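# Move cardboard box from desk to counter behind shelving

## Task

Pick up the small cardboard box that sits on the desk and set it down on the counter located behind the shelving, without moving the stacked cartons. Only if those cartons cut off every route to the counter, place the box on top of the coffee table instead. At the end the coffee table must stand upright, the robot must not have fallen or be left leaning, and the box must rest where it is on its own, not held there by the robot.

## Robot and tools

The robot is a Hello Robot Stretch 4 with a single arm. It has an omni-wheel base, a lift that runs up a mast, an arm that telescopes forward, a three-joint wrist (yaw, pitch, roll) and a two-finger gripper. It stands about 1.6 m tall, and no part of the base rim is more than 0.23 m from the base origin. Four onboard cameras: head_camera, head_left_camera, head_right_camera, wrist_camera.

Frames. The base frame sits on the floor beneath the base centre: x ahead, y to the left, z up. hand_pose is reported in this frame and marks a point between the open fingertips; with every wrist joint at zero its axes line up with the base frame. The printed hand position may be a little off. The odometry frame is wherever the base frame was when the scene began. base_odometry comes from wheel rotation only, so slipping shows up as travel; heading is in radians, -3.142 to 3.142, left positive.

execute_actions takes "actions", a list holding one action or nothing (empty just reports state and pictures), plus optional "cameras" (a list of names, or "all"; omitted or null means all; [] means none). An action contains "base", "joints" or both, optionally "pace" and "contact_limits"; alternatively it is just {"end_of_arm": "enable_torque"}, which re-powers any wrist or gripper motor that shut itself off. Motions in one action begin together but may finish at different times.

"base" holds exactly one relative command, measured from the base position in the latest state report: translate_m (metres straight ahead, negative backs up, -2 to 2), strafe_m (metres sideways, left positive, -2 to 2) or rotate_rad (radians turned in place, counter-clockwise seen from above positive, -3.2 to 3.2). These are offsets, not places.

"joints" is one dictionary keyed by joint name, each value an absolute target: lift_m 0 to 1.2 m; arm_m 0 to 0.55 m extension; wrist_yaw_rad -1.134 to 4.276 (0 points ahead, positive swings left, 3.14 tucked back, past 3.4 the arm may interfere); wrist_pitch_rad -1.117 to 4.259 (0 level, 1.57 pointing down); wrist_roll_rad -1.117 to 4.259 (0 keeps fingers level with each other, positive turns clockwise as viewed from behind the gripper); gripper_m -0.038 to 0.141 m fingertip gap, negative meaning the fingers press together. Tolerances for counting done: lift and arm ±0.004, yaw and roll ±0.02, pitch ±0.05, gripper ±0.004. A joint target outside its range is clipped and noted; any other bad value or unknown key rejects the whole call. A joint or base omitted from an action may keep pushing toward its previous target. One action lasts at most 15 s.

"pace" is "slow", "default", "fast" or "max": base speed up to 0.1/0.3/0.4/0.6 m/s and turn rate up to 1/2/3/4 rad/s. With the lift above 0.2 these caps shrink, to 0.3 m/s and 1 rad/s at full height. "contact_limits" currently only accepts arm_m, 0 (gentlest) to 0.75 (firmest), default 0.5; it sets how much push stops the arm.

wait takes "seconds" from 0 to 10 and returns the same report as an empty action. zoom_image takes "camera" and "region" [x0, y0, x1, y1] in pixels from the top-left, at most 504 by 504, on that camera's latest full image. finished_scene takes "scene" (an integer) and ends it for good, so the box must already be resting in place.

Result lines. base_status and joint_status: "done" (for the base, wheels turned the full amount even if they slipped), "off_target" (stopped short, may still push), "contact_stop_at_<key>" (blocked; that part goes slack, so a lift can sag and wheels can roll), "limit_stop_at_<name>", "time_out", "torque_fault". After a stop the old target is dropped. If a call reports a stop, later calls in that same reply are skipped. on_its_own lists things not commanded; its "held at" is a held target, not a position. lidar_m gives 12 distances in metres, 30-degree sectors counter-clockwise from straight ahead (4th left, 7th behind, 10th right); "-" is nothing seen or closer than 0.25 m. It sees about 0.15 m up to robot height, so table tops register, but glass, thin legs and much behind the robot may be missed. wrist_depth_mm is a 7x7 grid from top-left of median depths, 100 to 2000 mm, "-" invalid; the robot's body appears. turned_by_wheels vs turned_by_imu: a gap over about 0.1 rad suggests a bump or slip and a heading error of roughly their difference. base_tilt is in degrees, forward and right positive, with a fixed bias up to about 1.5. motor_effort is percent of maximum, positive toward higher joint values, bracket = peak; each has a fixed offset and noise. For wheel_0..2, positive turns the base right. A level gripper carrying a load shifts wrist_pitch_rad effort away from 0.

Gripping: command a gap smaller than the object; squeezing harder pulls it toward the wrist by up to a third of the shortfall, and reopening pushes it out. Neither the gripper reading nor "done" confirms a grasp; at targets of 0 or more a firm hold shows as a clear gripper effort change. Fingertips pressed on a surface can snag; raise the lift.

Cautions. "limit_stop_at_own_body" means the joint was about to hit the robot; back away from the body. It tends to occur with pitch below -0.2 combined with roll below -0.4 or above 4. To unfold at scene start, send lift_m 0.4 with wrist_yaw_rad 0 together. A wrist motor at maximum push (gripper jammed against something during a move, or over about 2 kg held level) faults and goes limp until enable_torque. "limit_stop_at_tilt" triggers past 6 degrees of lean and disables lift, arm and wheels. Avoid driving or turning with over 1 kg held and arm_m above 0.2, especially at fast paces, and avoid sustained pushes with the gripper high. Do not drop the box, slam, hit hard, knock over the coffee table or disturb the stacked cartons. Loose objects may occasionally get nudged by something. The robot holds its last command while you think, and shorter robot motion time is better.

Each tool is called as name(argument=value, ...), one argument or row to a line, values as JSON.

## Session

execute_actions(
  actions=[],
)

Scene clock: 0.00 s.
base_odometry: x=+0.000 y=+0.000 heading=+0.000 (m, m, rad; odometry frame)
turned_by_wheels: +0.000 (rad since the last result)
turned_by_imu: +0.000 (rad since the last result)
base_tilt: forward=+0.3 right=+0.5 (deg)
lidar_m: 0.66 0.73 1.09 1.05 1.20 1.07 1.06 1.18 1.83 2.46 0.91 0.67
base_status: not commanded
joint_positions: lift_m=+0.195 arm_m=-0.001 wrist_yaw_rad=+3.110 wrist_pitch_rad=+0.016 wrist_roll_rad=+0.015 gripper_m=+0.057
joint_status: not commanded
motor_effort: lift_m=+21 arm_m=-1 wrist_yaw_rad=+1 wrist_pitch_rad=-5 wrist_roll_rad=+0 gripper_m=-3 wheel_0=+0 wheel_1=+0 wheel_2=+1 (%)
hand_pose: x=-0.1155 y=+0.0966 z=+0.3684 quat_wxyz=(+0.016, -0.008, +0.008, +1.000) (m; base frame)
wrist_depth_mm: - 141 1308 1281 1229 1229 1618 / - 137 1229 1537 1464 1366 1499 / - 136 223 1708 1255 1336 1182 / 120 139 297 1661 1499 1308 1182 / 1255 1336 1708 1708 1229 1430 1182 / 1255 1255 210 1229 220 1255 1182 / 1025 946 1008 1078 603 1118 1160
pictures: head_camera, head_left_camera, head_right_camera, wrist_camera
Images, in order (width x height): head_camera 420x560, head_left_camera 420x672, head_right_camera 420x672, wrist_camera 616x392.

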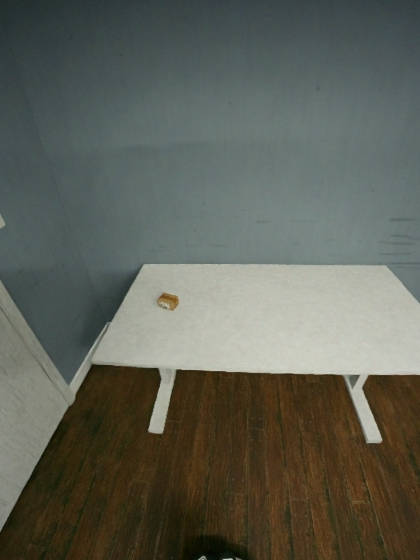

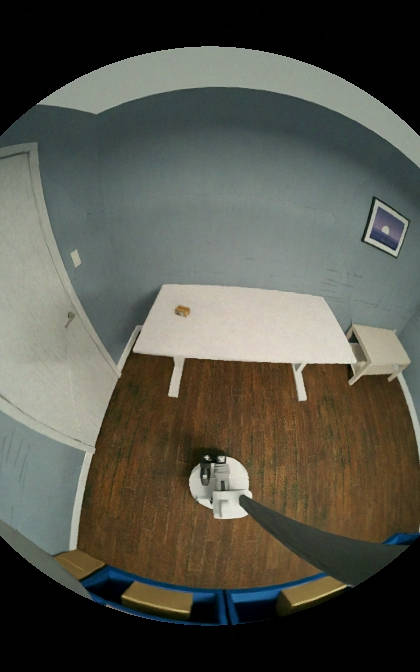

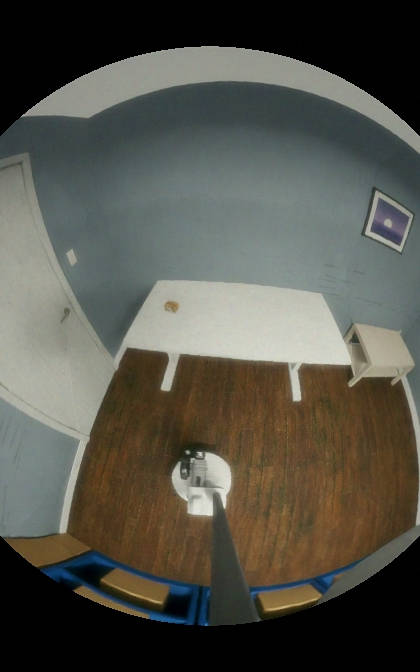

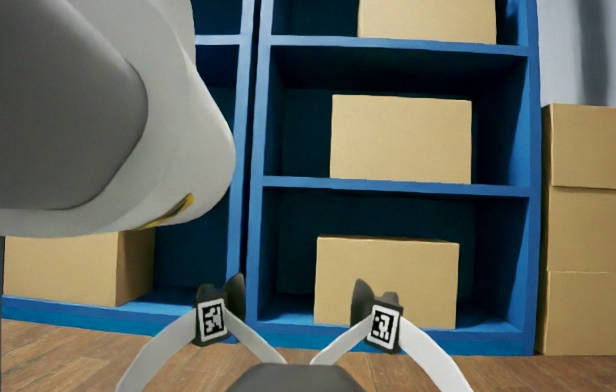

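execute_actions(
  actions=[
    {"joints":{"lift_m":0.75,"wrist_yaw_rad":0,"gripper_m":0.13},"base":{"strafe_m":0.25},"pace":"fast"},
  ],
)

Scene clock: 5.43 s.
base_odometry: x=+0.000 y=+0.250 heading=+0.000 (m, m, rad; odometry frame)
turned_by_wheels: +0.000 (rad since the last result)
turned_by_imu: +0.002 (rad since the last result)
base_tilt: forward=+0.1 right=+0.7 (deg)
lidar_m: 0.68 0.77 0.83 0.81 0.94 1.04 1.03 1.13 1.76 2.57 0.92 0.71
base_status: done
joint_positions: lift_m=+0.750 arm_m=-0.001 wrist_yaw_rad=+0.000 wrist_pitch_rad=+0.016 wrist_roll_rad=+0.015 gripper_m=+0.130
joint_status: all done
motor_effort: lift_m=+23(25) arm_m=-1(1) wrist_yaw_rad=-2(4) wrist_pitch_rad=-6(6) wrist_roll_rad=+1(1) gripper_m=+1(2) wheel_0=+1(13) wheel_1=-3(13) wheel_2=+0(3) (%)
hand_pose: x=+0.4585 y=-0.0873 z=+0.9235 quat_wxyz=(+1.000, +0.007, +0.008, +0.000) (m; base frame)
wrist_depth_mm: 1182 1397 1366 1366 1308 1308 1281 / 1229 1397 1366 1336 1336 1281 1281 / 1229 1397 1366 1336 1336 1308 1255 / 1229 1397 1366 1366 1336 1281 1281 / 1229 1397 1366 1336 1308 1281 1255 / 1229 210 960 1042 960 960 1078 / 1182 591 627 149 661 634 715
pictures: head_camera, head_left_camera, head_right_camera, wrist_camera
Images, in order (width x height): head_camera 420x560, head_left_camera 420x672, head_right_camera 420x672, wrist_camera 616x392.

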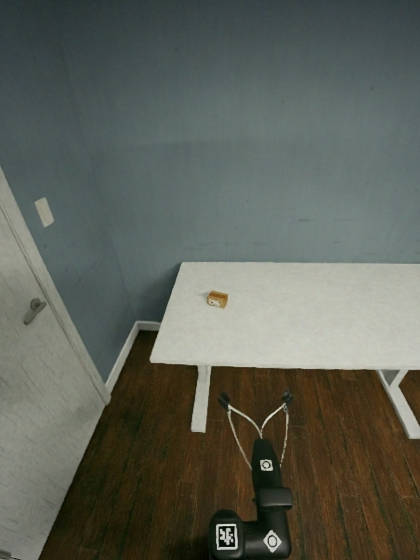

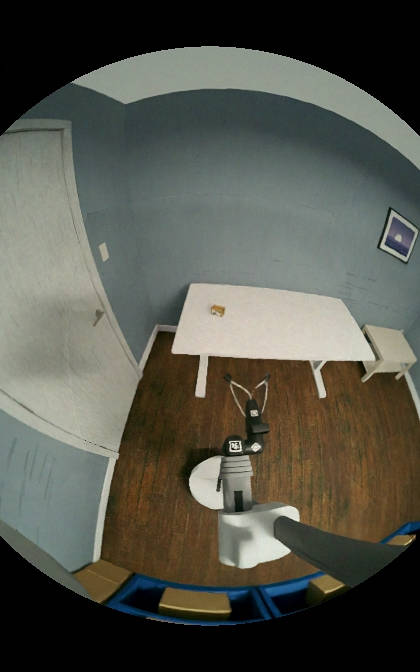

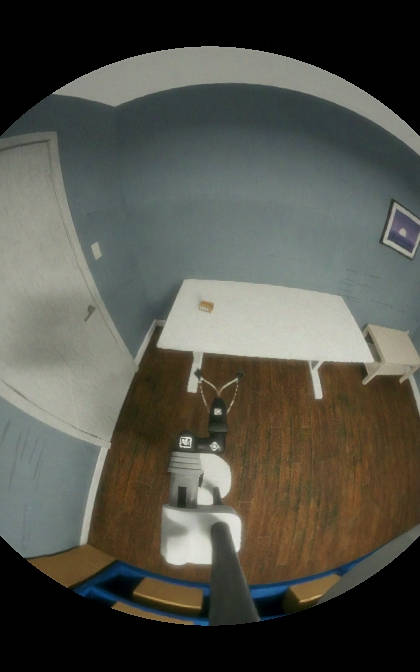

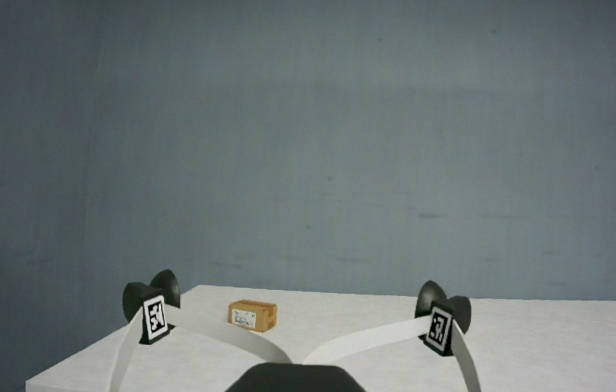

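execute_actions(
  actions=[
    {"joints":{"lift_m":0.85,"wrist_pitch_rad":0.6,"arm_m":0.3,"gripper_m":0.14},"base":{"strafe_m":0.12},"pace":"fast"},
  ],
  cameras=[],
)

execute_actions(
  actions=[
    {"base":{"translate_m":0.2},"pace":"fast"},
  ],
  cameras=["head_camera","wrist_camera"],
)

Scene clock: 12.03 s.
base_odometry: x=+0.000 y=+0.370 heading=+0.000 (m, m, rad; odometry frame)
turned_by_wheels: +0.000 (rad since the last result)
turned_by_imu: +0.001 (rad since the last result)
base_tilt: forward=+0.3 right=+0.5 (deg)
lidar_m: 0.70 0.94 0.70 0.68 0.79 1.03 1.01 1.11 1.74 2.64 0.95 0.74
base_status: done
joint_positions: lift_m=+0.850 arm_m=+0.299 wrist_yaw_rad=+0.000 wrist_pitch_rad=+0.602 wrist_roll_rad=+0.015 gripper_m=+0.140
joint_status: all done
motor_effort: lift_m=+23(25) arm_m=+5(5) wrist_yaw_rad=-1(1) wrist_pitch_rad=-5(6) wrist_roll_rad=+2(1) gripper_m=+0(4) wheel_0=+1(11) wheel_1=-3(12) wheel_2=+0(2) (%)
hand_pose: x=+0.7077 y=-0.0874 z=+0.8647 quat_wxyz=(+0.955, +0.007, +0.296, -0.002) (m; base frame)
wrist_depth_mm: 991 991 976 931 904 891 878 / 991 1060 1025 1008 976 960 931 / 1025 1160 798 788 820 854 891 / 1042 1229 597 580 621 634 647 / 1078 477 480 492 500 508 512 / 991 204 402 410 415 404 421 / 342 336 345 151 355 349 368
pictures: none
No camera images: the call's "cameras" was empty. Leave "cameras" out to get every camera's image.

Scene clock: 13.87 s.
base_odometry: x=+0.200 y=+0.370 heading=+0.000 (m, m, rad; odometry frame)
turned_by_wheels: +0.000 (rad since the last result)
turned_by_imu: +0.000 (rad since the last result)
base_tilt: forward=+0.3 right=+0.6 (deg)
lidar_m: 0.51 0.58 0.68 0.68 0.78 1.20 1.21 1.30 2.09 2.08 0.68 0.54
base_status: done
joint_positions: lift_m=+0.850 arm_m=+0.299 wrist_yaw_rad=+0.000 wrist_pitch_rad=+0.602 wrist_roll_rad=+0.015 gripper_m=+0.140
joint_status: not commanded
motor_effort: lift_m=+23(23) arm_m=+5(5) wrist_yaw_rad=+0(1) wrist_pitch_rad=-4(4) wrist_roll_rad=+1(2) gripper_m=+0(0) wheel_0=+3(10) wheel_1=+3(8) wheel_2=-1(11) (%)
hand_pose: x=+0.7078 y=-0.0874 z=+0.8647 quat_wxyz=(+0.955, +0.007, +0.296, -0.002) (m; base frame)
wrist_depth_mm: 820 788 778 759 741 723 707 / 878 854 831 820 788 759 750 / 946 931 866 798 831 820 809 / 1025 1008 603 609 627 634 654 / 1025 496 480 433 484 508 508 / 1008 203 404 410 404 407 421 / 345 336 347 151 357 351 366
pictures: head_camera, wrist_camera
Images, in order (width x height): head_camera 420x560, wrist_camera 616x392.

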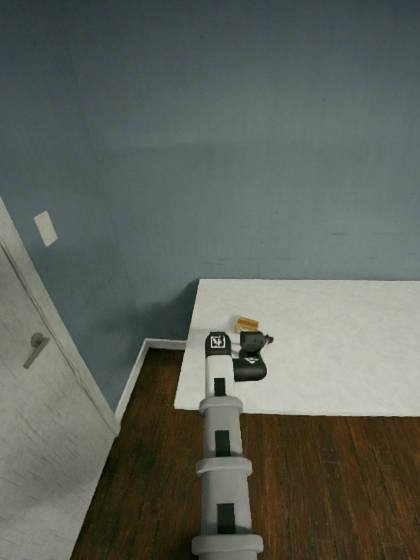

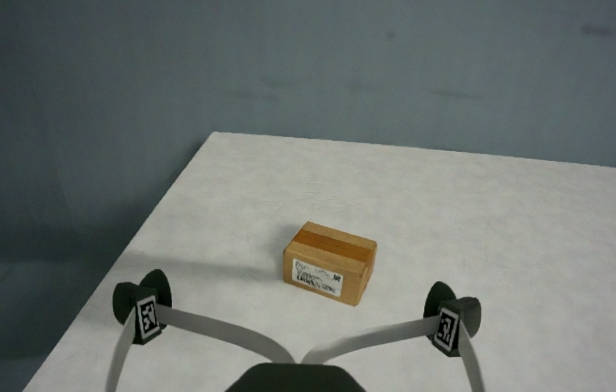

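execute_actions(
  actions=[
    {"joints":{"wrist_yaw_rad":-0.4,"arm_m":0.49},"base":{"strafe_m":0.05}},
  ],
  cameras=["head_camera","wrist_camera"],
)

Scene clock: 22.97 s.
base_odometry: x=+0.200 y=+0.420 heading=+0.000 (m, m, rad; odometry frame)
turned_by_wheels: +0.000 (rad since the last result)
turned_by_imu: +0.001 (rad since the last result)
base_tilt: forward=+0.3 right=+0.5 (deg)
lidar_m: 0.52 0.77 0.64 0.62 0.71 1.08 1.21 1.33 2.10 2.04 0.71 0.52
base_status: done
joint_positions: lift_m=+0.850 arm_m=+0.489 wrist_yaw_rad=-0.400 wrist_pitch_rad=+0.602 wrist_roll_rad=+0.015 gripper_m=+0.140
joint_status: all done
motor_effort: lift_m=+23(23) arm_m=+5(5) wrist_yaw_rad=+0(6) wrist_pitch_rad=-5(5) wrist_roll_rad=-1(1) gripper_m=+0(1) wheel_0=-3(10) wheel_1=+0(12) wheel_2=+0(0) (%)
hand_pose: x=+0.8449 y=-0.1731 z=+0.8647 quat_wxyz=(+0.936, +0.066, +0.289, -0.192) (m; base frame)
wrist_depth_mm: 535 564 609 640 691 732 788 / 574 603 647 699 741 798 854 / 609 647 699 741 788 831 904 / 647 580 597 603 627 640 647 / 466 469 480 496 500 512 512 / 387 202 404 407 415 404 421 / 340 338 336 151 353 351 368
pictures: head_camera, wrist_camera
Images, in order (width x height): head_camera 420x560, wrist_camera 616x392.

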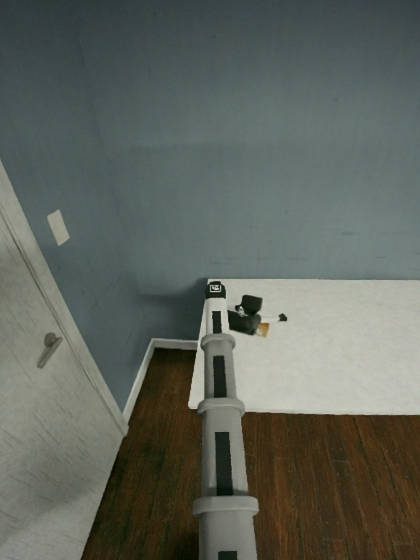

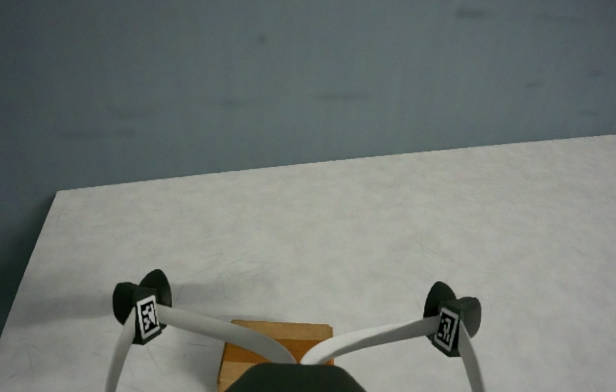

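execute_actions(
  actions=[
    {"joints":{"lift_m":0.78,"arm_m":0.5},"base":{"strafe_m":0.02}},
  ],
  cameras=["wrist_camera"],
)

Scene clock: 26.90 s.
base_odometry: x=+0.200 y=+0.440 heading=+0.000 (m, m, rad; odometry frame)
turned_by_wheels: +0.000 (rad since the last result)
turned_by_imu: +0.001 (rad since the last result)
base_tilt: forward=+0.0 right=+0.4 (deg)
lidar_m: 0.53 0.76 0.62 0.60 0.70 1.09 1.20 1.35 2.03 2.06 0.71 0.53
base_status: done
joint_positions: lift_m=+0.780 arm_m=+0.499 wrist_yaw_rad=-0.400 wrist_pitch_rad=+0.602 wrist_roll_rad=+0.015 gripper_m=+0.140
joint_status: all done
motor_effort: lift_m=+17(20) arm_m=+6(6) wrist_yaw_rad=+0(1) wrist_pitch_rad=-5(5) wrist_roll_rad=+2(1) gripper_m=+2(1) wheel_0=-1(11) wheel_1=+1(10) wheel_2=+0(1) (%)
hand_pose: x=+0.8549 y=-0.1731 z=+0.7951 quat_wxyz=(+0.936, +0.066, +0.289, -0.192) (m; base frame)
wrist_depth_mm: 525 559 597 634 683 723 778 / 564 597 634 683 723 788 842 / 597 621 603 621 634 661 691 / 445 452 462 477 484 496 504 / 359 366 377 379 389 397 397 / 301 202 306 254 267 315 329 / 265 263 268 151 271 274 286
pictures: wrist_camera
Images, in order (width x height): wrist_camera 616x392.

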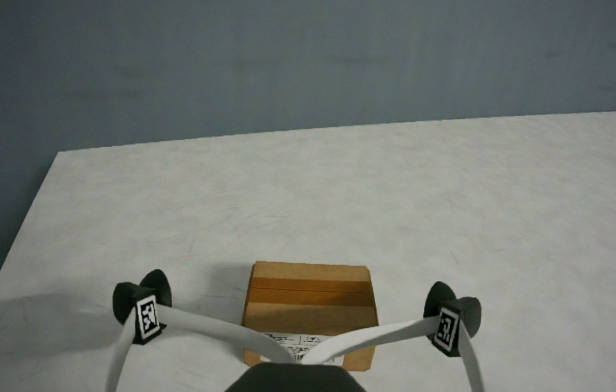

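execute_actions(
  actions=[
    {"joints":{"lift_m":0.715},"base":{"strafe_m":-0.007}},
  ],
  cameras=["wrist_camera"],
)

Scene clock: 31.20 s.
base_odometry: x=+0.200 y=+0.433 heading=+0.000 (m, m, rad; odometry frame)
turned_by_wheels: +0.000 (rad since the last result)
turned_by_imu: +0.001 (rad since the last result)
base_tilt: forward=+0.2 right=+0.7 (deg)
lidar_m: 0.50 0.78 0.61 0.61 0.70 1.10 1.22 1.35 2.07 2.06 0.71 0.50
base_status: done
joint_positions: lift_m=+0.716 arm_m=+0.499 wrist_yaw_rad=-0.402 wrist_pitch_rad=+0.594 wrist_roll_rad=+0.015 gripper_m=+0.140
joint_status: all done
motor_effort: lift_m=+12(17) arm_m=+5(6) wrist_yaw_rad=+6(6) wrist_pitch_rad=+17(17) wrist_roll_rad=+0(1) gripper_m=+1(0) wheel_0=+1(10) wheel_1=-1(8) wheel_2=+0(1) (%)
hand_pose: x=+0.8557 y=-0.1739 z=+0.7324 quat_wxyz=(+0.936, +0.065, +0.285, -0.193) (m; base frame)
wrist_depth_mm: 525 554 603 627 676 732 778 / 554 597 634 668 715 768 798 / 452 459 469 484 500 521 539 / 342 347 357 366 373 384 389 / 274 281 266 213 289 304 307 / 229 201 229 228 232 233 251 / 202 200 205 149 211 208 220
pictures: wrist_camera
Images, in order (width x height): wrist_camera 616x392.

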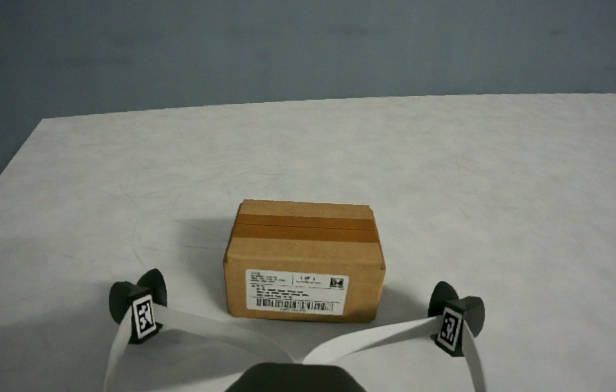

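Touching the table; raise a bit and advance.

execute_actions(
  actions=[
    {"joints":{"lift_m":0.733}},
  ],
  cameras=[],
)

execute_actions(
  actions=[
    {"joints":{"arm_m":0.547},"base":{"strafe_m":-0.02}},
  ],
  cameras=["wrist_camera"],
)

Scene clock: 35.77 s.
base_odometry: x=+0.200 y=+0.433 heading=+0.000 (m, m, rad; odometry frame)
turned_by_wheels: +0.000 (rad since the last result)
turned_by_imu: +0.001 (rad since the last result)
base_tilt: forward=+0.2 right=+0.4 (deg)
lidar_m: 0.51 0.75 0.64 0.61 0.67 1.06 1.19 1.33 2.09 2.07 0.69 0.54
base_status: not commanded
joint_positions: lift_m=+0.733 arm_m=+0.499 wrist_yaw_rad=-0.400 wrist_pitch_rad=+0.602 wrist_roll_rad=+0.015 gripper_m=+0.140
joint_status: all done
motor_effort: lift_m=+23(24) arm_m=+5(5) wrist_yaw_rad=+2(5) wrist_pitch_rad=-3(18) wrist_roll_rad=+1(0) gripper_m=+1(1) wheel_0=+1(1) wheel_1=-1(1) wheel_2=+0(0) (%)
hand_pose: x=+0.8548 y=-0.1732 z=+0.7477 quat_wxyz=(+0.936, +0.066, +0.289, -0.192) (m; base frame)
wrist_depth_mm: 521 559 591 640 683 732 768 / 559 597 634 676 723 768 820 / 466 477 488 496 517 535 554 / 359 368 373 379 389 399 410 / 290 297 290 229 303 319 320 / 242 202 236 230 230 254 264 / 213 212 216 151 223 221 231
pictures: none
No camera images: the call's "cameras" was empty. Leave "cameras" out to get every camera's image.

Scene clock: 36.73 s.
base_odometry: x=+0.200 y=+0.413 heading=+0.000 (m, m, rad; odometry frame)
turned_by_wheels: +0.000 (rad since the last result)
turned_by_imu: +0.000 (rad since the last result)
base_tilt: forward=+0.1 right=+0.6 (deg)
lidar_m: 0.51 0.78 0.64 0.63 0.73 1.12 1.21 1.33 2.09 2.04 0.70 0.51
base_status: done
joint_positions: lift_m=+0.733 arm_m=+0.546 wrist_yaw_rad=-0.400 wrist_pitch_rad=+0.602 wrist_roll_rad=+0.015 gripper_m=+0.140
joint_status: all done
motor_effort: lift_m=+24(23) arm_m=+6(8) wrist_yaw_rad=+1(2) wrist_pitch_rad=-5(5) wrist_roll_rad=+0(0) gripper_m=-1(1) wheel_0=+2(10) wheel_1=-1(9) wheel_2=+0(3) (%)
hand_pose: x=+0.9018 y=-0.1731 z=+0.7476 quat_wxyz=(+0.936, +0.066, +0.289, -0.192) (m; base frame)
wrist_depth_mm: 488 508 554 585 621 676 715 / 517 549 591 634 668 715 768 / 466 480 488 500 517 539 559 / 355 364 375 382 389 399 407 / 289 296 301 309 314 319 322 / 241 202 196 193 208 255 265 / 213 212 187 151 208 220 231
pictures: wrist_camera
Images, in order (width x height): wrist_camera 616x392.

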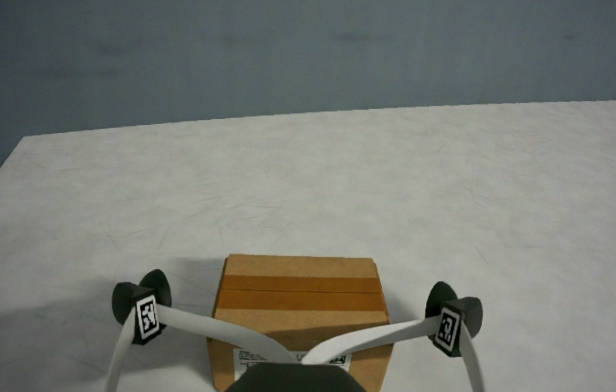

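execute_actions(
  actions=[
    {"joints":{"gripper_m":0.04}},
  ],
  cameras=["wrist_camera"],
)

execute_actions(
  actions=[
    {"joints":{"lift_m":0.8}},
  ],
  cameras=["wrist_camera"],
)

Scene clock: 43.80 s.
base_odometry: x=+0.200 y=+0.413 heading=+0.000 (m, m, rad; odometry frame)
turned_by_wheels: +0.000 (rad since the last result)
turned_by_imu: +0.001 (rad since the last result)
base_tilt: forward=+0.0 right=+0.7 (deg)
lidar_m: 0.52 0.77 0.64 0.64 0.72 1.14 1.21 1.33 2.08 2.04 0.70 0.53
base_status: not commanded
joint_positions: lift_m=+0.733 arm_m=+0.546 wrist_yaw_rad=-0.400 wrist_pitch_rad=+0.603 wrist_roll_rad=+0.015 gripper_m=+0.041
joint_status: all done
motor_effort: lift_m=+23(23) arm_m=+5(6) wrist_yaw_rad=+0(1) wrist_pitch_rad=-6(7) wrist_roll_rad=+0(1) gripper_m=-23(23) wheel_0=+2(2) wheel_1=-1(1) wheel_2=+0(0) (%)
hand_pose: x=+0.9017 y=-0.1731 z=+0.7475 quat_wxyz=(+0.935, +0.066, +0.289, -0.192) (m; base frame)
wrist_depth_mm: 488 512 554 585 621 668 715 / 517 549 585 634 676 715 759 / 466 473 484 500 512 535 549 / 355 364 373 379 387 399 404 / 289 296 304 307 312 317 322 / 242 246 185 186 190 262 265 / 212 206 167 165 173 216 230
pictures: wrist_camera
Images, in order (width x height): wrist_camera 616x392.

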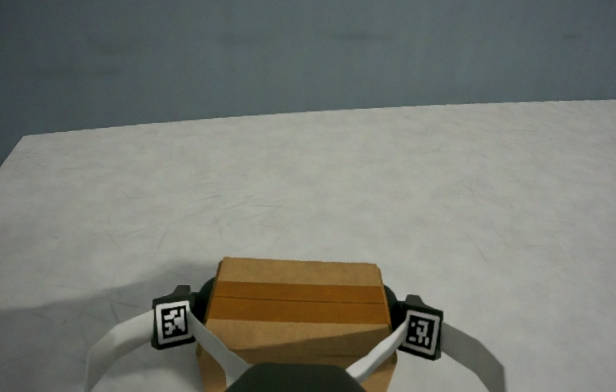

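Scene clock: 45.03 s.
base_odometry: x=+0.200 y=+0.413 heading=+0.000 (m, m, rad; odometry frame)
turned_by_wheels: +0.000 (rad since the last result)
turned_by_imu: +0.000 (rad since the last result)
base_tilt: forward=+0.2 right=+0.6 (deg)
lidar_m: 0.50 0.79 0.64 0.61 0.72 1.11 1.22 1.35 2.08 2.04 0.68 0.53
base_status: not commanded
joint_positions: lift_m=+0.800 arm_m=+0.546 wrist_yaw_rad=-0.400 wrist_pitch_rad=+0.603 wrist_roll_rad=+0.015 gripper_m=+0.041
joint_status: all done
motor_effort: lift_m=+24(25) arm_m=+5(5) wrist_yaw_rad=+1(0) wrist_pitch_rad=-7(7) wrist_roll_rad=+0(1) gripper_m=-23(23) wheel_0=+2(2) wheel_1=-1(1) wheel_2=+0(0) (%)
hand_pose: x=+0.9017 y=-0.1731 z=+0.8144 quat_wxyz=(+0.935, +0.066, +0.290, -0.192) (m; base frame)
wrist_depth_mm: 484 517 549 591 634 676 723 / 517 554 585 621 676 732 778 / 554 591 621 668 707 707 750 / 477 484 496 512 521 530 544 / 387 397 402 410 418 424 430 / 325 327 183 185 190 351 355 / 283 277 167 164 172 290 309
pictures: wrist_camera
Images, in order (width x height): wrist_camera 616x392.

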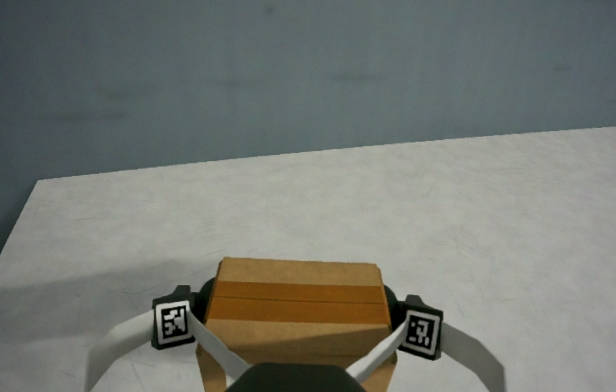

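execute_actions(
  actions=[
    {"joints":{"arm_m":0,"wrist_yaw_rad":0},"base":{"translate_m":-0.3},"pace":"fast"},
  ],
  cameras=[],
)

execute_actions(
  actions=[
    {"base":{"rotate_rad":-1.571}},
  ],
  cameras=[],
)

execute_actions(
  actions=[
    {"base":{"translate_m":1.5},"pace":"fast"},
  ],
)

Scene clock: 52.00 s.
base_odometry: x=-0.100 y=+0.413 heading=-0.001 (m, m, rad; odometry frame)
turned_by_wheels: -0.001 (rad since the last result)
turned_by_imu: +0.001 (rad since the last result)
base_tilt: forward=+0.1 right=+0.5 (deg)
lidar_m: 0.80 0.89 0.67 0.69 0.77 0.93 0.89 1.02 1.53 2.89 1.09 0.81
base_status: done
joint_positions: lift_m=+0.800 arm_m=+0.001 wrist_yaw_rad=+0.000 wrist_pitch_rad=+0.603 wrist_roll_rad=+0.015 gripper_m=+0.041
joint_status: all done
motor_effort: lift_m=+23(24) arm_m=-6(7) wrist_yaw_rad=+1(7) wrist_pitch_rad=-9(9) wrist_roll_rad=+2(1) gripper_m=-22(23) wheel_0=-3(10) wheel_1=-3(9) wheel_2=-2(18) (%)
hand_pose: x=+0.4095 y=-0.0875 z=+0.8143 quat_wxyz=(+0.955, +0.007, +0.297, -0.002) (m; base frame)
wrist_depth_mm: 1008 1366 1366 1336 1308 1281 1229 / 1008 1397 1430 991 1008 1118 1182 / 1042 1464 699 676 699 715 759 / 1042 1499 1708 1708 1618 1618 1537 / 1025 1430 1537 1499 1618 1576 1618 / 1060 1255 184 185 189 1336 1336 / 1042 1042 167 164 173 1098 1160
pictures: none
No camera images: the call's "cameras" was empty. Leave "cameras" out to get every camera's image.

Scene clock: 54.07 s.
base_odometry: x=-0.100 y=+0.413 heading=-1.571 (m, m, rad; odometry frame)
turned_by_wheels: -1.571 (rad since the last result)
turned_by_imu: -1.576 (rad since the last result)
base_tilt: forward=+0.1 right=+0.5 (deg)
lidar_m: 2.92 1.05 0.85 0.80 0.86 0.68 0.69 0.77 0.94 0.92 1.00 1.55
base_status: done
joint_positions: lift_m=+0.800 arm_m=+0.001 wrist_yaw_rad=+0.000 wrist_pitch_rad=+0.603 wrist_roll_rad=+0.015 gripper_m=+0.041
joint_status: not commanded
motor_effort: lift_m=+22(23) arm_m=-6(6) wrist_yaw_rad=+0(1) wrist_pitch_rad=-8(8) wrist_roll_rad=+2(1) gripper_m=-23(24) wheel_0=+3(9) wheel_1=+2(8) wheel_2=+1(10) (%)
hand_pose: x=+0.4095 y=-0.0875 z=+0.8145 quat_wxyz=(+0.955, +0.007, +0.297, -0.002) (m; base frame)
wrist_depth_mm: - - - - - - 1863 / - - - - - - 1576 / - - - - - - 1708 / 1756 1863 1921 1863 1983 1983 1576 / 1430 1499 1537 1576 1576 1618 1464 / 1205 1255 184 185 189 1397 1308 / 1078 1042 166 165 173 1098 1160
pictures: none
No camera images: the call's "cameras" was empty. Leave "cameras" out to get every camera's image.

Scene clock: 59.23 s.
base_odometry: x=-0.100 y=-1.087 heading=-1.571 (m, m, rad; odometry frame)
turned_by_wheels: +0.001 (rad since the last result)
turned_by_imu: -0.003 (rad since the last result)
base_tilt: forward=+0.2 right=+0.5 (deg)
lidar_m: 1.48 1.13 0.93 0.69 0.75 1.12 2.16 1.44 1.14 1.07 1.19 1.50
base_status: done
joint_positions: lift_m=+0.800 arm_m=+0.001 wrist_yaw_rad=+0.000 wrist_pitch_rad=+0.603 wrist_roll_rad=+0.015 gripper_m=+0.041
joint_status: not commanded
motor_effort: lift_m=+22(22) arm_m=-6(6) wrist_yaw_rad=+0(2) wrist_pitch_rad=-7(7) wrist_roll_rad=+1(1) gripper_m=-22(22) wheel_0=+4(9) wheel_1=+2(9) wheel_2=+0(11) (%)
hand_pose: x=+0.4095 y=-0.0874 z=+0.8145 quat_wxyz=(+0.955, +0.007, +0.297, -0.002) (m; base frame)
wrist_depth_mm: 1336 1281 1255 1229 1182 1160 1138 / 1430 1366 1366 1336 1281 1229 1205 / 1537 1499 1499 1430 1430 1397 1336 / 1618 1661 1618 1499 1499 1430 1430 / 1397 1464 1576 1537 1576 1537 1537 / 1205 1205 184 185 190 1336 1336 / 1098 1025 167 165 172 1118 1160
pictures: head_camera, head_left_camera, head_right_camera, wrist_camera
Images, in order (width x height): head_camera 420x560, head_left_camera 420x672, head_right_camera 420x672, wrist_camera 616x392.

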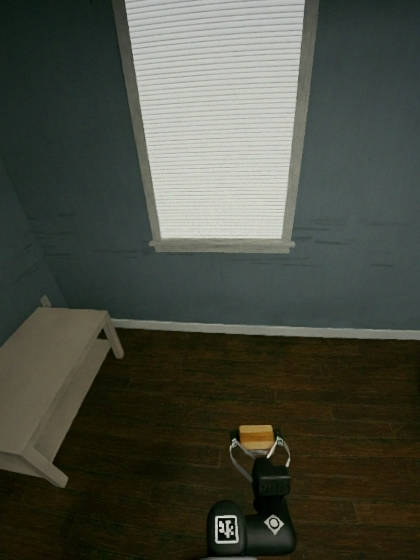

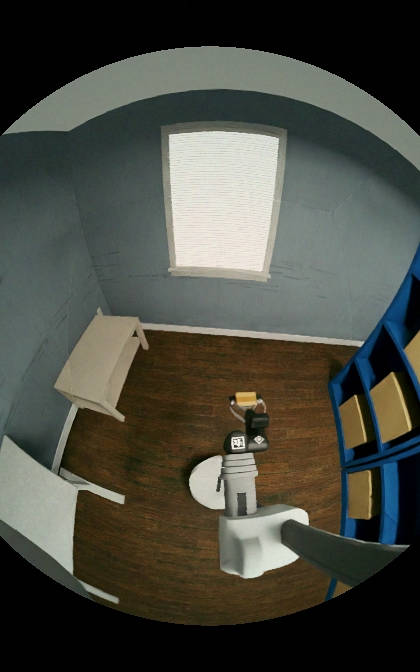

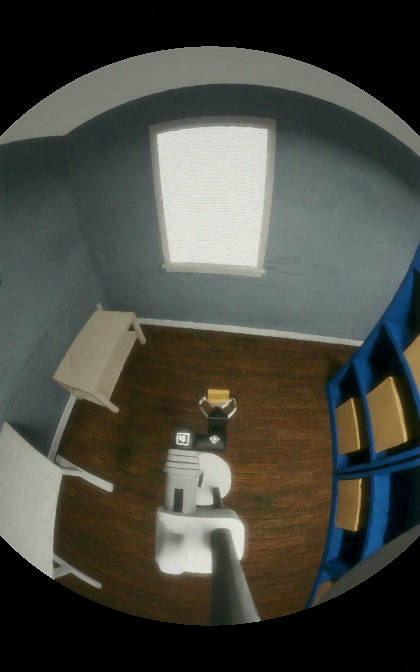

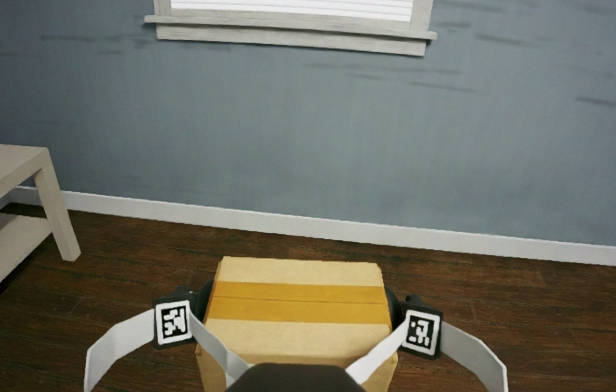

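There seems to be a gap on this side.

execute_actions(
  actions=[
    {"base":{"translate_m":0.85},"pace":"fast"},
  ],
  cameras=[],
)

execute_actions(
  actions=[
    {"base":{"rotate_rad":-1.571}},
  ],
  cameras=["head_camera","head_left_camera"],
)

Scene clock: 66.53 s.
base_odometry: x=-0.100 y=-1.937 heading=-1.570 (m, m, rad; odometry frame)
turned_by_wheels: +0.000 (rad since the last result)
turned_by_imu: -0.001 (rad since the last result)
base_tilt: forward=+0.1 right=+0.5 (deg)
lidar_m: 0.63 0.72 0.79 0.76 0.83 1.16 3.00 1.60 1.26 1.20 0.89 0.68
base_status: done
joint_positions: lift_m=+0.800 arm_m=+0.001 wrist_yaw_rad=+0.000 wrist_pitch_rad=+0.603 wrist_roll_rad=+0.015 gripper_m=+0.041
joint_status: not commanded
motor_effort: lift_m=+22(22) arm_m=-6(5) wrist_yaw_rad=+0(1) wrist_pitch_rad=-8(7) wrist_roll_rad=+1(1) gripper_m=-23(25) wheel_0=+2(9) wheel_1=+0(7) wheel_2=+2(12) (%)
hand_pose: x=+0.4095 y=-0.0874 z=+0.8145 quat_wxyz=(+0.955, +0.007, +0.297, -0.002) (m; base frame)
wrist_depth_mm: 445 436 430 421 410 399 389 / 469 459 459 449 436 427 415 / 517 496 488 477 452 439 433 / 591 569 554 535 525 508 496 / 654 634 585 569 569 549 535 / 732 691 184 185 190 615 597 / 842 778 167 165 172 654 654
pictures: none
No camera images: the call's "cameras" was empty. Leave "cameras" out to get every camera's image.

Scene clock: 68.60 s.
base_odometry: x=-0.100 y=-1.937 heading=-3.141 (m, m, rad; odometry frame)
turned_by_wheels: -1.570 (rad since the last result)
turned_by_imu: -1.576 (rad since the last result)
base_tilt: forward=+0.3 right=+0.4 (deg)
lidar_m: 1.19 0.91 0.67 0.65 0.71 0.77 0.77 0.85 1.19 3.02 1.56 1.22
base_status: done
joint_positions: lift_m=+0.800 arm_m=+0.001 wrist_yaw_rad=+0.000 wrist_pitch_rad=+0.603 wrist_roll_rad=+0.015 gripper_m=+0.041
joint_status: not commanded
motor_effort: lift_m=+22(22) arm_m=-6(6) wrist_yaw_rad=+0(0) wrist_pitch_rad=-8(8) wrist_roll_rad=+1(0) gripper_m=-22(23) wheel_0=+3(9) wheel_1=-1(9) wheel_2=+4(8) (%)
hand_pose: x=+0.4095 y=-0.0874 z=+0.8145 quat_wxyz=(+0.955, +0.007, +0.297, -0.002) (m; base frame)
wrist_depth_mm: 976 1366 - 1336 1308 1255 1255 / 976 1397 - 1430 1397 960 946 / 1025 1430 - 1229 1098 1008 991 / 1042 1499 1863 1661 1336 1255 1118 / 1078 1397 1499 1308 1255 1205 1182 / 1098 1229 183 185 190 1281 1255 / 1042 1042 167 165 173 1078 1182
pictures: head_camera, head_left_camera
Images, in order (width x height): head_camera 420x560, head_left_camera 420x672.

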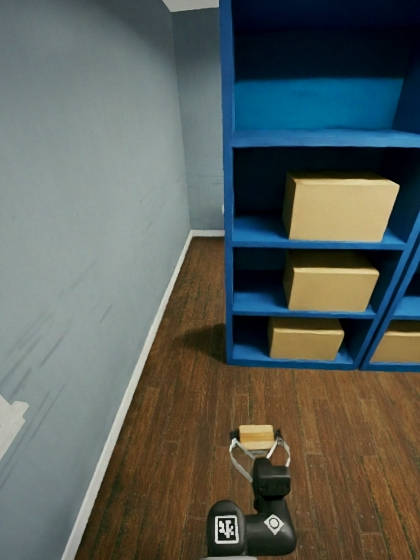

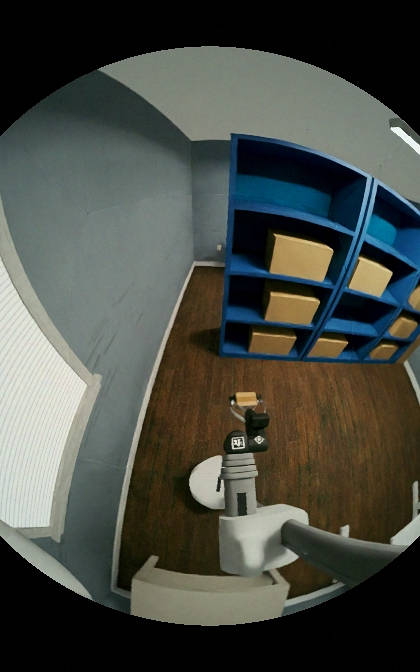

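execute_actions(
  actions=[
    {"base":{"strafe_m":0.27},"pace":"fast"},
  ],
  cameras=[],
)

execute_actions(
  actions=[
    {"base":{"translate_m":0.8},"pace":"fast"},
  ],
  cameras=["head_camera","head_left_camera"],
)

Scene clock: 75.03 s.
base_odometry: x=-0.100 y=-2.207 heading=-3.141 (m, m, rad; odometry frame)
turned_by_wheels: +0.000 (rad since the last result)
turned_by_imu: +0.002 (rad since the last result)
base_tilt: forward=+0.1 right=+0.6 (deg)
lidar_m: 1.18 0.49 0.37 0.36 0.42 0.72 0.74 0.81 1.45 3.27 1.58 1.25
base_status: done
joint_positions: lift_m=+0.800 arm_m=+0.001 wrist_yaw_rad=+0.000 wrist_pitch_rad=+0.603 wrist_roll_rad=+0.015 gripper_m=+0.041
joint_status: not commanded
motor_effort: lift_m=+22(22) arm_m=-6(6) wrist_yaw_rad=+0(0) wrist_pitch_rad=-8(7) wrist_roll_rad=+2(0) gripper_m=-23(24) wheel_0=+0(14) wheel_1=-2(11) wheel_2=+0(4) (%)
hand_pose: x=+0.4095 y=-0.0874 z=+0.8145 quat_wxyz=(+0.955, +0.007, +0.297, -0.002) (m; base frame)
wrist_depth_mm: 627 866 1464 - 1336 1308 1255 / 640 917 1618 - 1430 1397 991 / 661 917 1708 - 1182 1160 1025 / 676 960 1708 1921 1618 1308 1255 / 691 991 1464 1537 1430 1281 1205 / 691 878 185 186 190 1308 1308 / 699 931 167 165 172 1098 1160
pictures: none
No camera images: the call's "cameras" was empty. Leave "cameras" out to get every camera's image.

Scene clock: 78.47 s.
base_odometry: x=-0.900 y=-2.207 heading=-3.141 (m, m, rad; odometry frame)
turned_by_wheels: +0.000 (rad since the last result)
turned_by_imu: -0.001 (rad since the last result)
base_tilt: forward=+0.1 right=+0.5 (deg)
lidar_m: 0.93 0.43 0.33 0.30 0.34 0.49 1.53 1.69 2.26 1.25 0.59 0.51
base_status: done
joint_positions: lift_m=+0.800 arm_m=+0.001 wrist_yaw_rad=+0.000 wrist_pitch_rad=+0.603 wrist_roll_rad=+0.015 gripper_m=+0.041
joint_status: not commanded
motor_effort: lift_m=+22(22) arm_m=-6(5) wrist_yaw_rad=+0(1) wrist_pitch_rad=-7(8) wrist_roll_rad=+1(0) gripper_m=-24(23) wheel_0=+3(9) wheel_1=+3(8) wheel_2=-1(13) (%)
hand_pose: x=+0.4095 y=-0.0874 z=+0.8145 quat_wxyz=(+0.955, +0.007, +0.297, -0.002) (m; base frame)
wrist_depth_mm: 512 715 1205 - - 1060 394 / 521 741 1281 - - 580 387 / 535 759 1366 - - 564 370 / 549 788 1464 1921 1983 554 364 / 564 809 1255 1537 1576 525 353 / 569 715 184 185 190 492 351 / 574 759 167 165 172 387 342
pictures: head_camera, head_left_camera
Images, in order (width x height): head_camera 420x560, head_left_camera 420x672.

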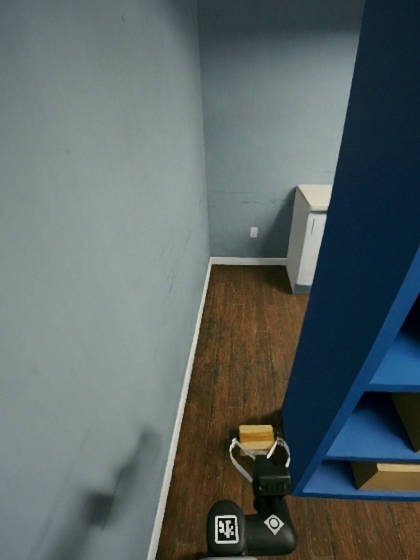

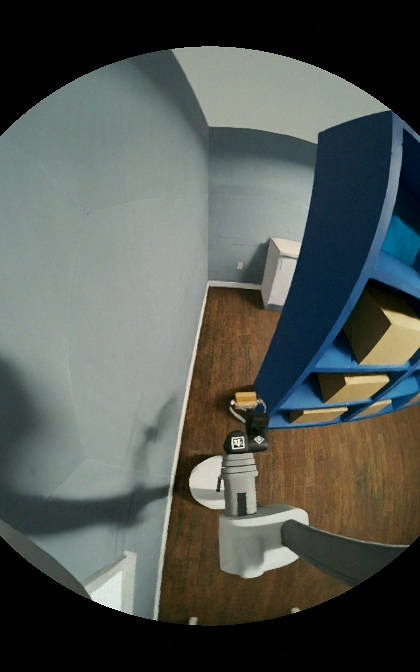

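execute_actions(
  actions=[
    {"base":{"rotate_rad":-0.06}},
  ],
  cameras=[],
)

execute_actions(
  actions=[
    {"base":{"translate_m":0.45}},
  ],
  cameras=["head_camera","head_left_camera"],
)

Scene clock: 83.20 s.
base_odometry: x=-0.900 y=-2.208 heading=+3.083 (m, m, rad; odometry frame)
turned_by_wheels: -0.059 (rad since the last result)
turned_by_imu: -0.059 (rad since the last result)
base_tilt: forward=+0.2 right=+0.4 (deg)
lidar_m: 1.08 0.45 0.34 0.31 0.34 0.47 1.49 1.65 2.06 1.53 0.60 0.53
base_status: done
joint_positions: lift_m=+0.800 arm_m=+0.001 wrist_yaw_rad=+0.000 wrist_pitch_rad=+0.603 wrist_roll_rad=+0.015 gripper_m=+0.041
joint_status: not commanded
motor_effort: lift_m=+22(22) arm_m=-5(5) wrist_yaw_rad=+0(0) wrist_pitch_rad=-7(7) wrist_roll_rad=+1(1) gripper_m=-22(24) wheel_0=+5(7) wheel_1=+3(6) wheel_2=+2(5) (%)
hand_pose: x=+0.4095 y=-0.0874 z=+0.8145 quat_wxyz=(+0.955, +0.007, +0.297, -0.002) (m; base frame)
wrist_depth_mm: 574 820 1537 - - 466 325 / 591 842 1661 - - 466 325 / 597 878 1708 - - 459 324 / 603 891 1708 1921 1863 449 319 / 621 904 1430 1537 788 439 314 / 615 798 184 185 190 418 309 / 621 831 167 165 173 338 334
pictures: none
No camera images: the call's "cameras" was empty. Leave "cameras" out to get every camera's image.

Scene clock: 86.17 s.
base_odometry: x=-1.349 y=-2.181 heading=+3.084 (m, m, rad; odometry frame)
turned_by_wheels: +0.000 (rad since the last result)
turned_by_imu: +0.000 (rad since the last result)
base_tilt: forward=+0.1 right=+0.4 (deg)
lidar_m: 1.05 0.41 0.28 0.27 0.31 0.49 1.50 2.12 2.75 0.25 0.29 0.43
base_status: done
joint_positions: lift_m=+0.800 arm_m=+0.001 wrist_yaw_rad=+0.000 wrist_pitch_rad=+0.603 wrist_roll_rad=+0.015 gripper_m=+0.041
joint_status: not commanded
motor_effort: lift_m=+22(22) arm_m=-6(6) wrist_yaw_rad=+0(0) wrist_pitch_rad=-8(8) wrist_roll_rad=+0(0) gripper_m=-23(25) wheel_0=+3(10) wheel_1=+2(9) wheel_2=+0(8) (%)
hand_pose: x=+0.4095 y=-0.0874 z=+0.8145 quat_wxyz=(+0.955, +0.007, +0.297, -0.002) (m; base frame)
wrist_depth_mm: 539 778 1464 1808 1808 1255 1229 / 544 798 1499 1983 1921 1308 1308 / 559 820 1618 - - 1397 1397 / 580 842 1618 1983 1863 1576 1576 / 580 854 1336 1576 1618 1618 1576 / 580 750 184 185 190 1366 1336 / 585 768 167 165 172 1078 338
pictures: head_camera, head_left_camera
Images, in order (width x height): head_camera 420x560, head_left_camera 420x672.

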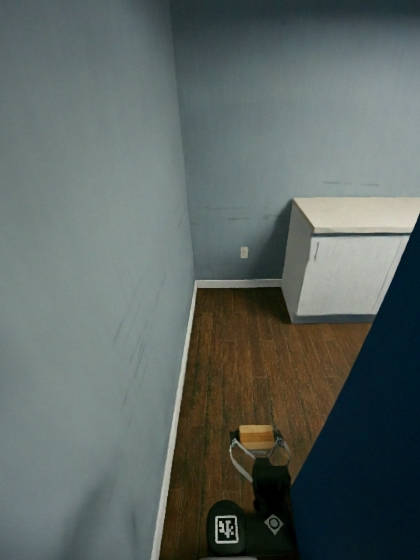

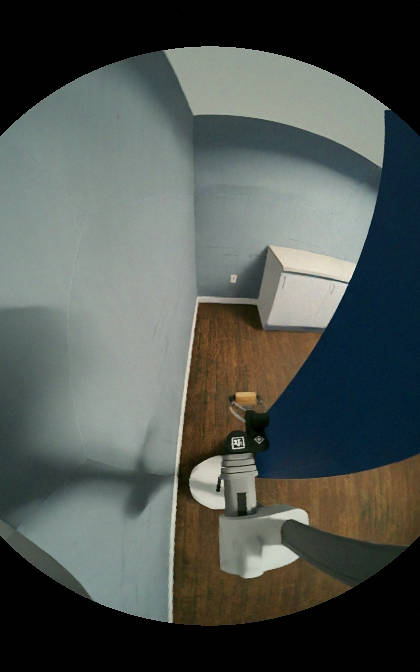

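Tight but centred.

execute_actions(
  actions=[
    {"base":{"translate_m":0.25},"joints":{"lift_m":1.03},"pace":"slow"},
  ],
  cameras=["head_left_camera","head_right_camera"],
)

Scene clock: 95.57 s.
base_odometry: x=-1.598 y=-2.167 heading=+3.084 (m, m, rad; odometry frame)
turned_by_wheels: +0.000 (rad since the last result)
turned_by_imu: +0.001 (rad since the last result)
base_tilt: forward=+0.2 right=+0.6 (deg)
lidar_m: 0.99 0.38 0.29 0.27 0.29 0.44 1.47 2.37 0.30 0.27 0.27 1.42
base_status: done
joint_positions: lift_m=+1.030 arm_m=+0.001 wrist_yaw_rad=+0.000 wrist_pitch_rad=+0.603 wrist_roll_rad=+0.015 gripper_m=+0.041
joint_status: all done
motor_effort: lift_m=+24(25) arm_m=-5(6) wrist_yaw_rad=-1(0) wrist_pitch_rad=-8(9) wrist_roll_rad=+1(0) gripper_m=-23(23) wheel_0=+5(7) wheel_1=+4(6) wheel_2=-4(7) (%)
hand_pose: x=+0.4095 y=-0.0874 z=+1.0443 quat_wxyz=(+0.955, +0.007, +0.297, -0.002) (m; base frame)
wrist_depth_mm: 521 741 1430 1618 1576 1537 1537 / 530 768 1499 1708 1661 1366 1397 / 549 788 1537 1808 1808 1205 1138 / 554 809 1618 - 1983 1308 1281 / 559 809 1308 1983 1863 1430 1366 / 564 723 184 185 190 1576 1618 / 564 741 167 165 172 1366 1430
pictures: head_left_camera, head_right_camera
Images, in order (width x height): head_left_camera 420x672, head_right_camera 420x672.

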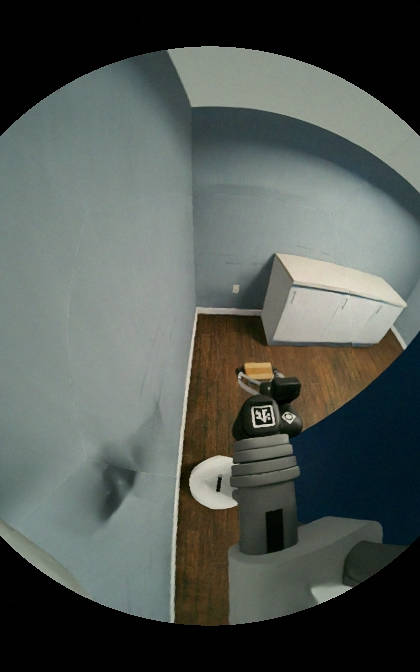

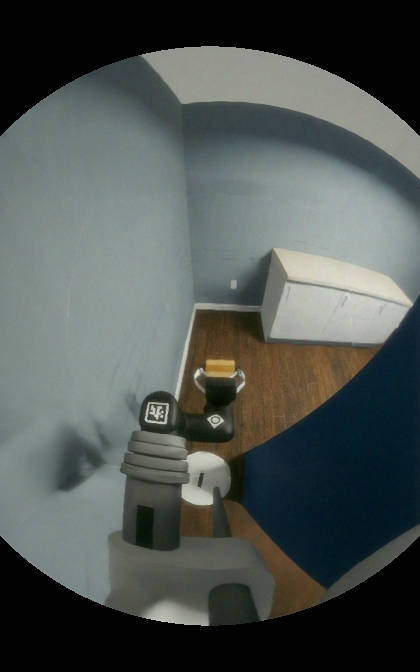

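execute_actions(
  actions=[
    {"base":{"translate_m":0.6}},
  ],
  cameras=[],
)

execute_actions(
  actions=[
    {"base":{"strafe_m":-0.6},"pace":"fast"},
  ],
  cameras=["head_camera","wrist_camera"],
)

Scene clock: 102.43 s.
base_odometry: x=-2.197 y=-2.133 heading=+3.085 (m, m, rad; odometry frame)
turned_by_wheels: +0.000 (rad since the last result)
turned_by_imu: +0.000 (rad since the last result)
base_tilt: forward=+0.1 right=+0.6 (deg)
lidar_m: 0.86 0.34 0.25 0.25 0.25 0.39 1.35 0.51 0.55 1.82 0.97 0.91
base_status: done
joint_positions: lift_m=+1.030 arm_m=+0.001 wrist_yaw_rad=+0.000 wrist_pitch_rad=+0.603 wrist_roll_rad=+0.015 gripper_m=+0.041
joint_status: not commanded
motor_effort: lift_m=+23(24) arm_m=-6(6) wrist_yaw_rad=+0(1) wrist_pitch_rad=-7(8) wrist_roll_rad=+0(1) gripper_m=-21(23) wheel_0=+5(8) wheel_1=+3(7) wheel_2=-2(8) (%)
hand_pose: x=+0.4095 y=-0.0874 z=+1.0444 quat_wxyz=(+0.955, +0.007, +0.297, -0.002) (m; base frame)
wrist_depth_mm: 480 676 1008 1042 1008 991 991 / 484 707 1098 1098 1078 1060 1060 / 496 723 1182 1182 1182 1118 891 / 508 741 1308 1281 1281 1138 788 / 512 741 1205 1336 1366 1138 788 / 517 661 184 185 190 1098 768 / 517 691 167 164 173 878 788
pictures: none
No camera images: the call's "cameras" was empty. Leave "cameras" out to get every camera's image.

Scene clock: 105.47 s.
base_odometry: x=-2.163 y=-1.534 heading=+3.085 (m, m, rad; odometry frame)
turned_by_wheels: +0.000 (rad since the last result)
turned_by_imu: -0.002 (rad since the last result)
base_tilt: forward=+0.0 right=+0.5 (deg)
lidar_m: 0.65 1.13 0.86 0.83 0.91 0.38 0.37 0.40 0.61 1.57 0.89 0.69
base_status: done
joint_positions: lift_m=+1.030 arm_m=+0.001 wrist_yaw_rad=+0.000 wrist_pitch_rad=+0.603 wrist_roll_rad=+0.015 gripper_m=+0.041
joint_status: not commanded
motor_effort: lift_m=+23(24) arm_m=-5(5) wrist_yaw_rad=+0(0) wrist_pitch_rad=-9(8) wrist_roll_rad=+0(1) gripper_m=-23(24) wheel_0=+4(13) wheel_1=+1(12) wheel_2=+0(0) (%)
hand_pose: x=+0.4095 y=-0.0874 z=+1.0444 quat_wxyz=(+0.955, +0.007, +0.297, -0.002) (m; base frame)
wrist_depth_mm: 1008 1008 976 991 976 960 946 / 1098 1060 1060 1060 1025 1042 1025 / 1205 1182 1138 778 788 831 866 / 1281 1281 1255 591 609 615 634 / 1366 1430 1366 539 549 554 549 / 1430 1499 183 185 189 647 640 / 1308 1281 167 165 172 699 707
pictures: head_camera, wrist_camera
Images, in order (width x height): head_camera 420x560, wrist_camera 616x392.

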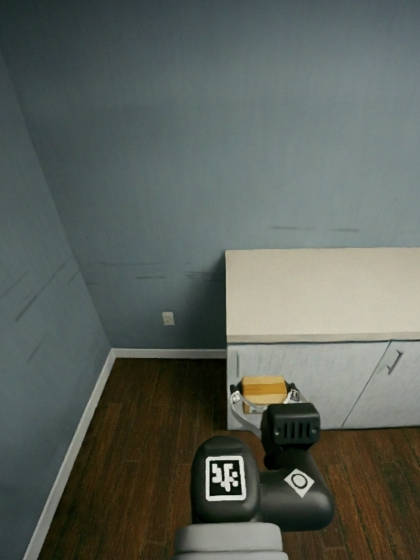

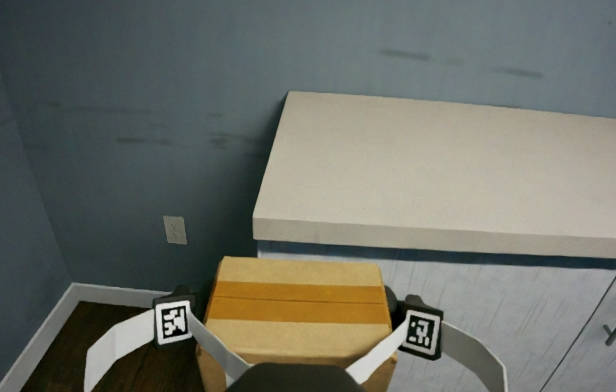

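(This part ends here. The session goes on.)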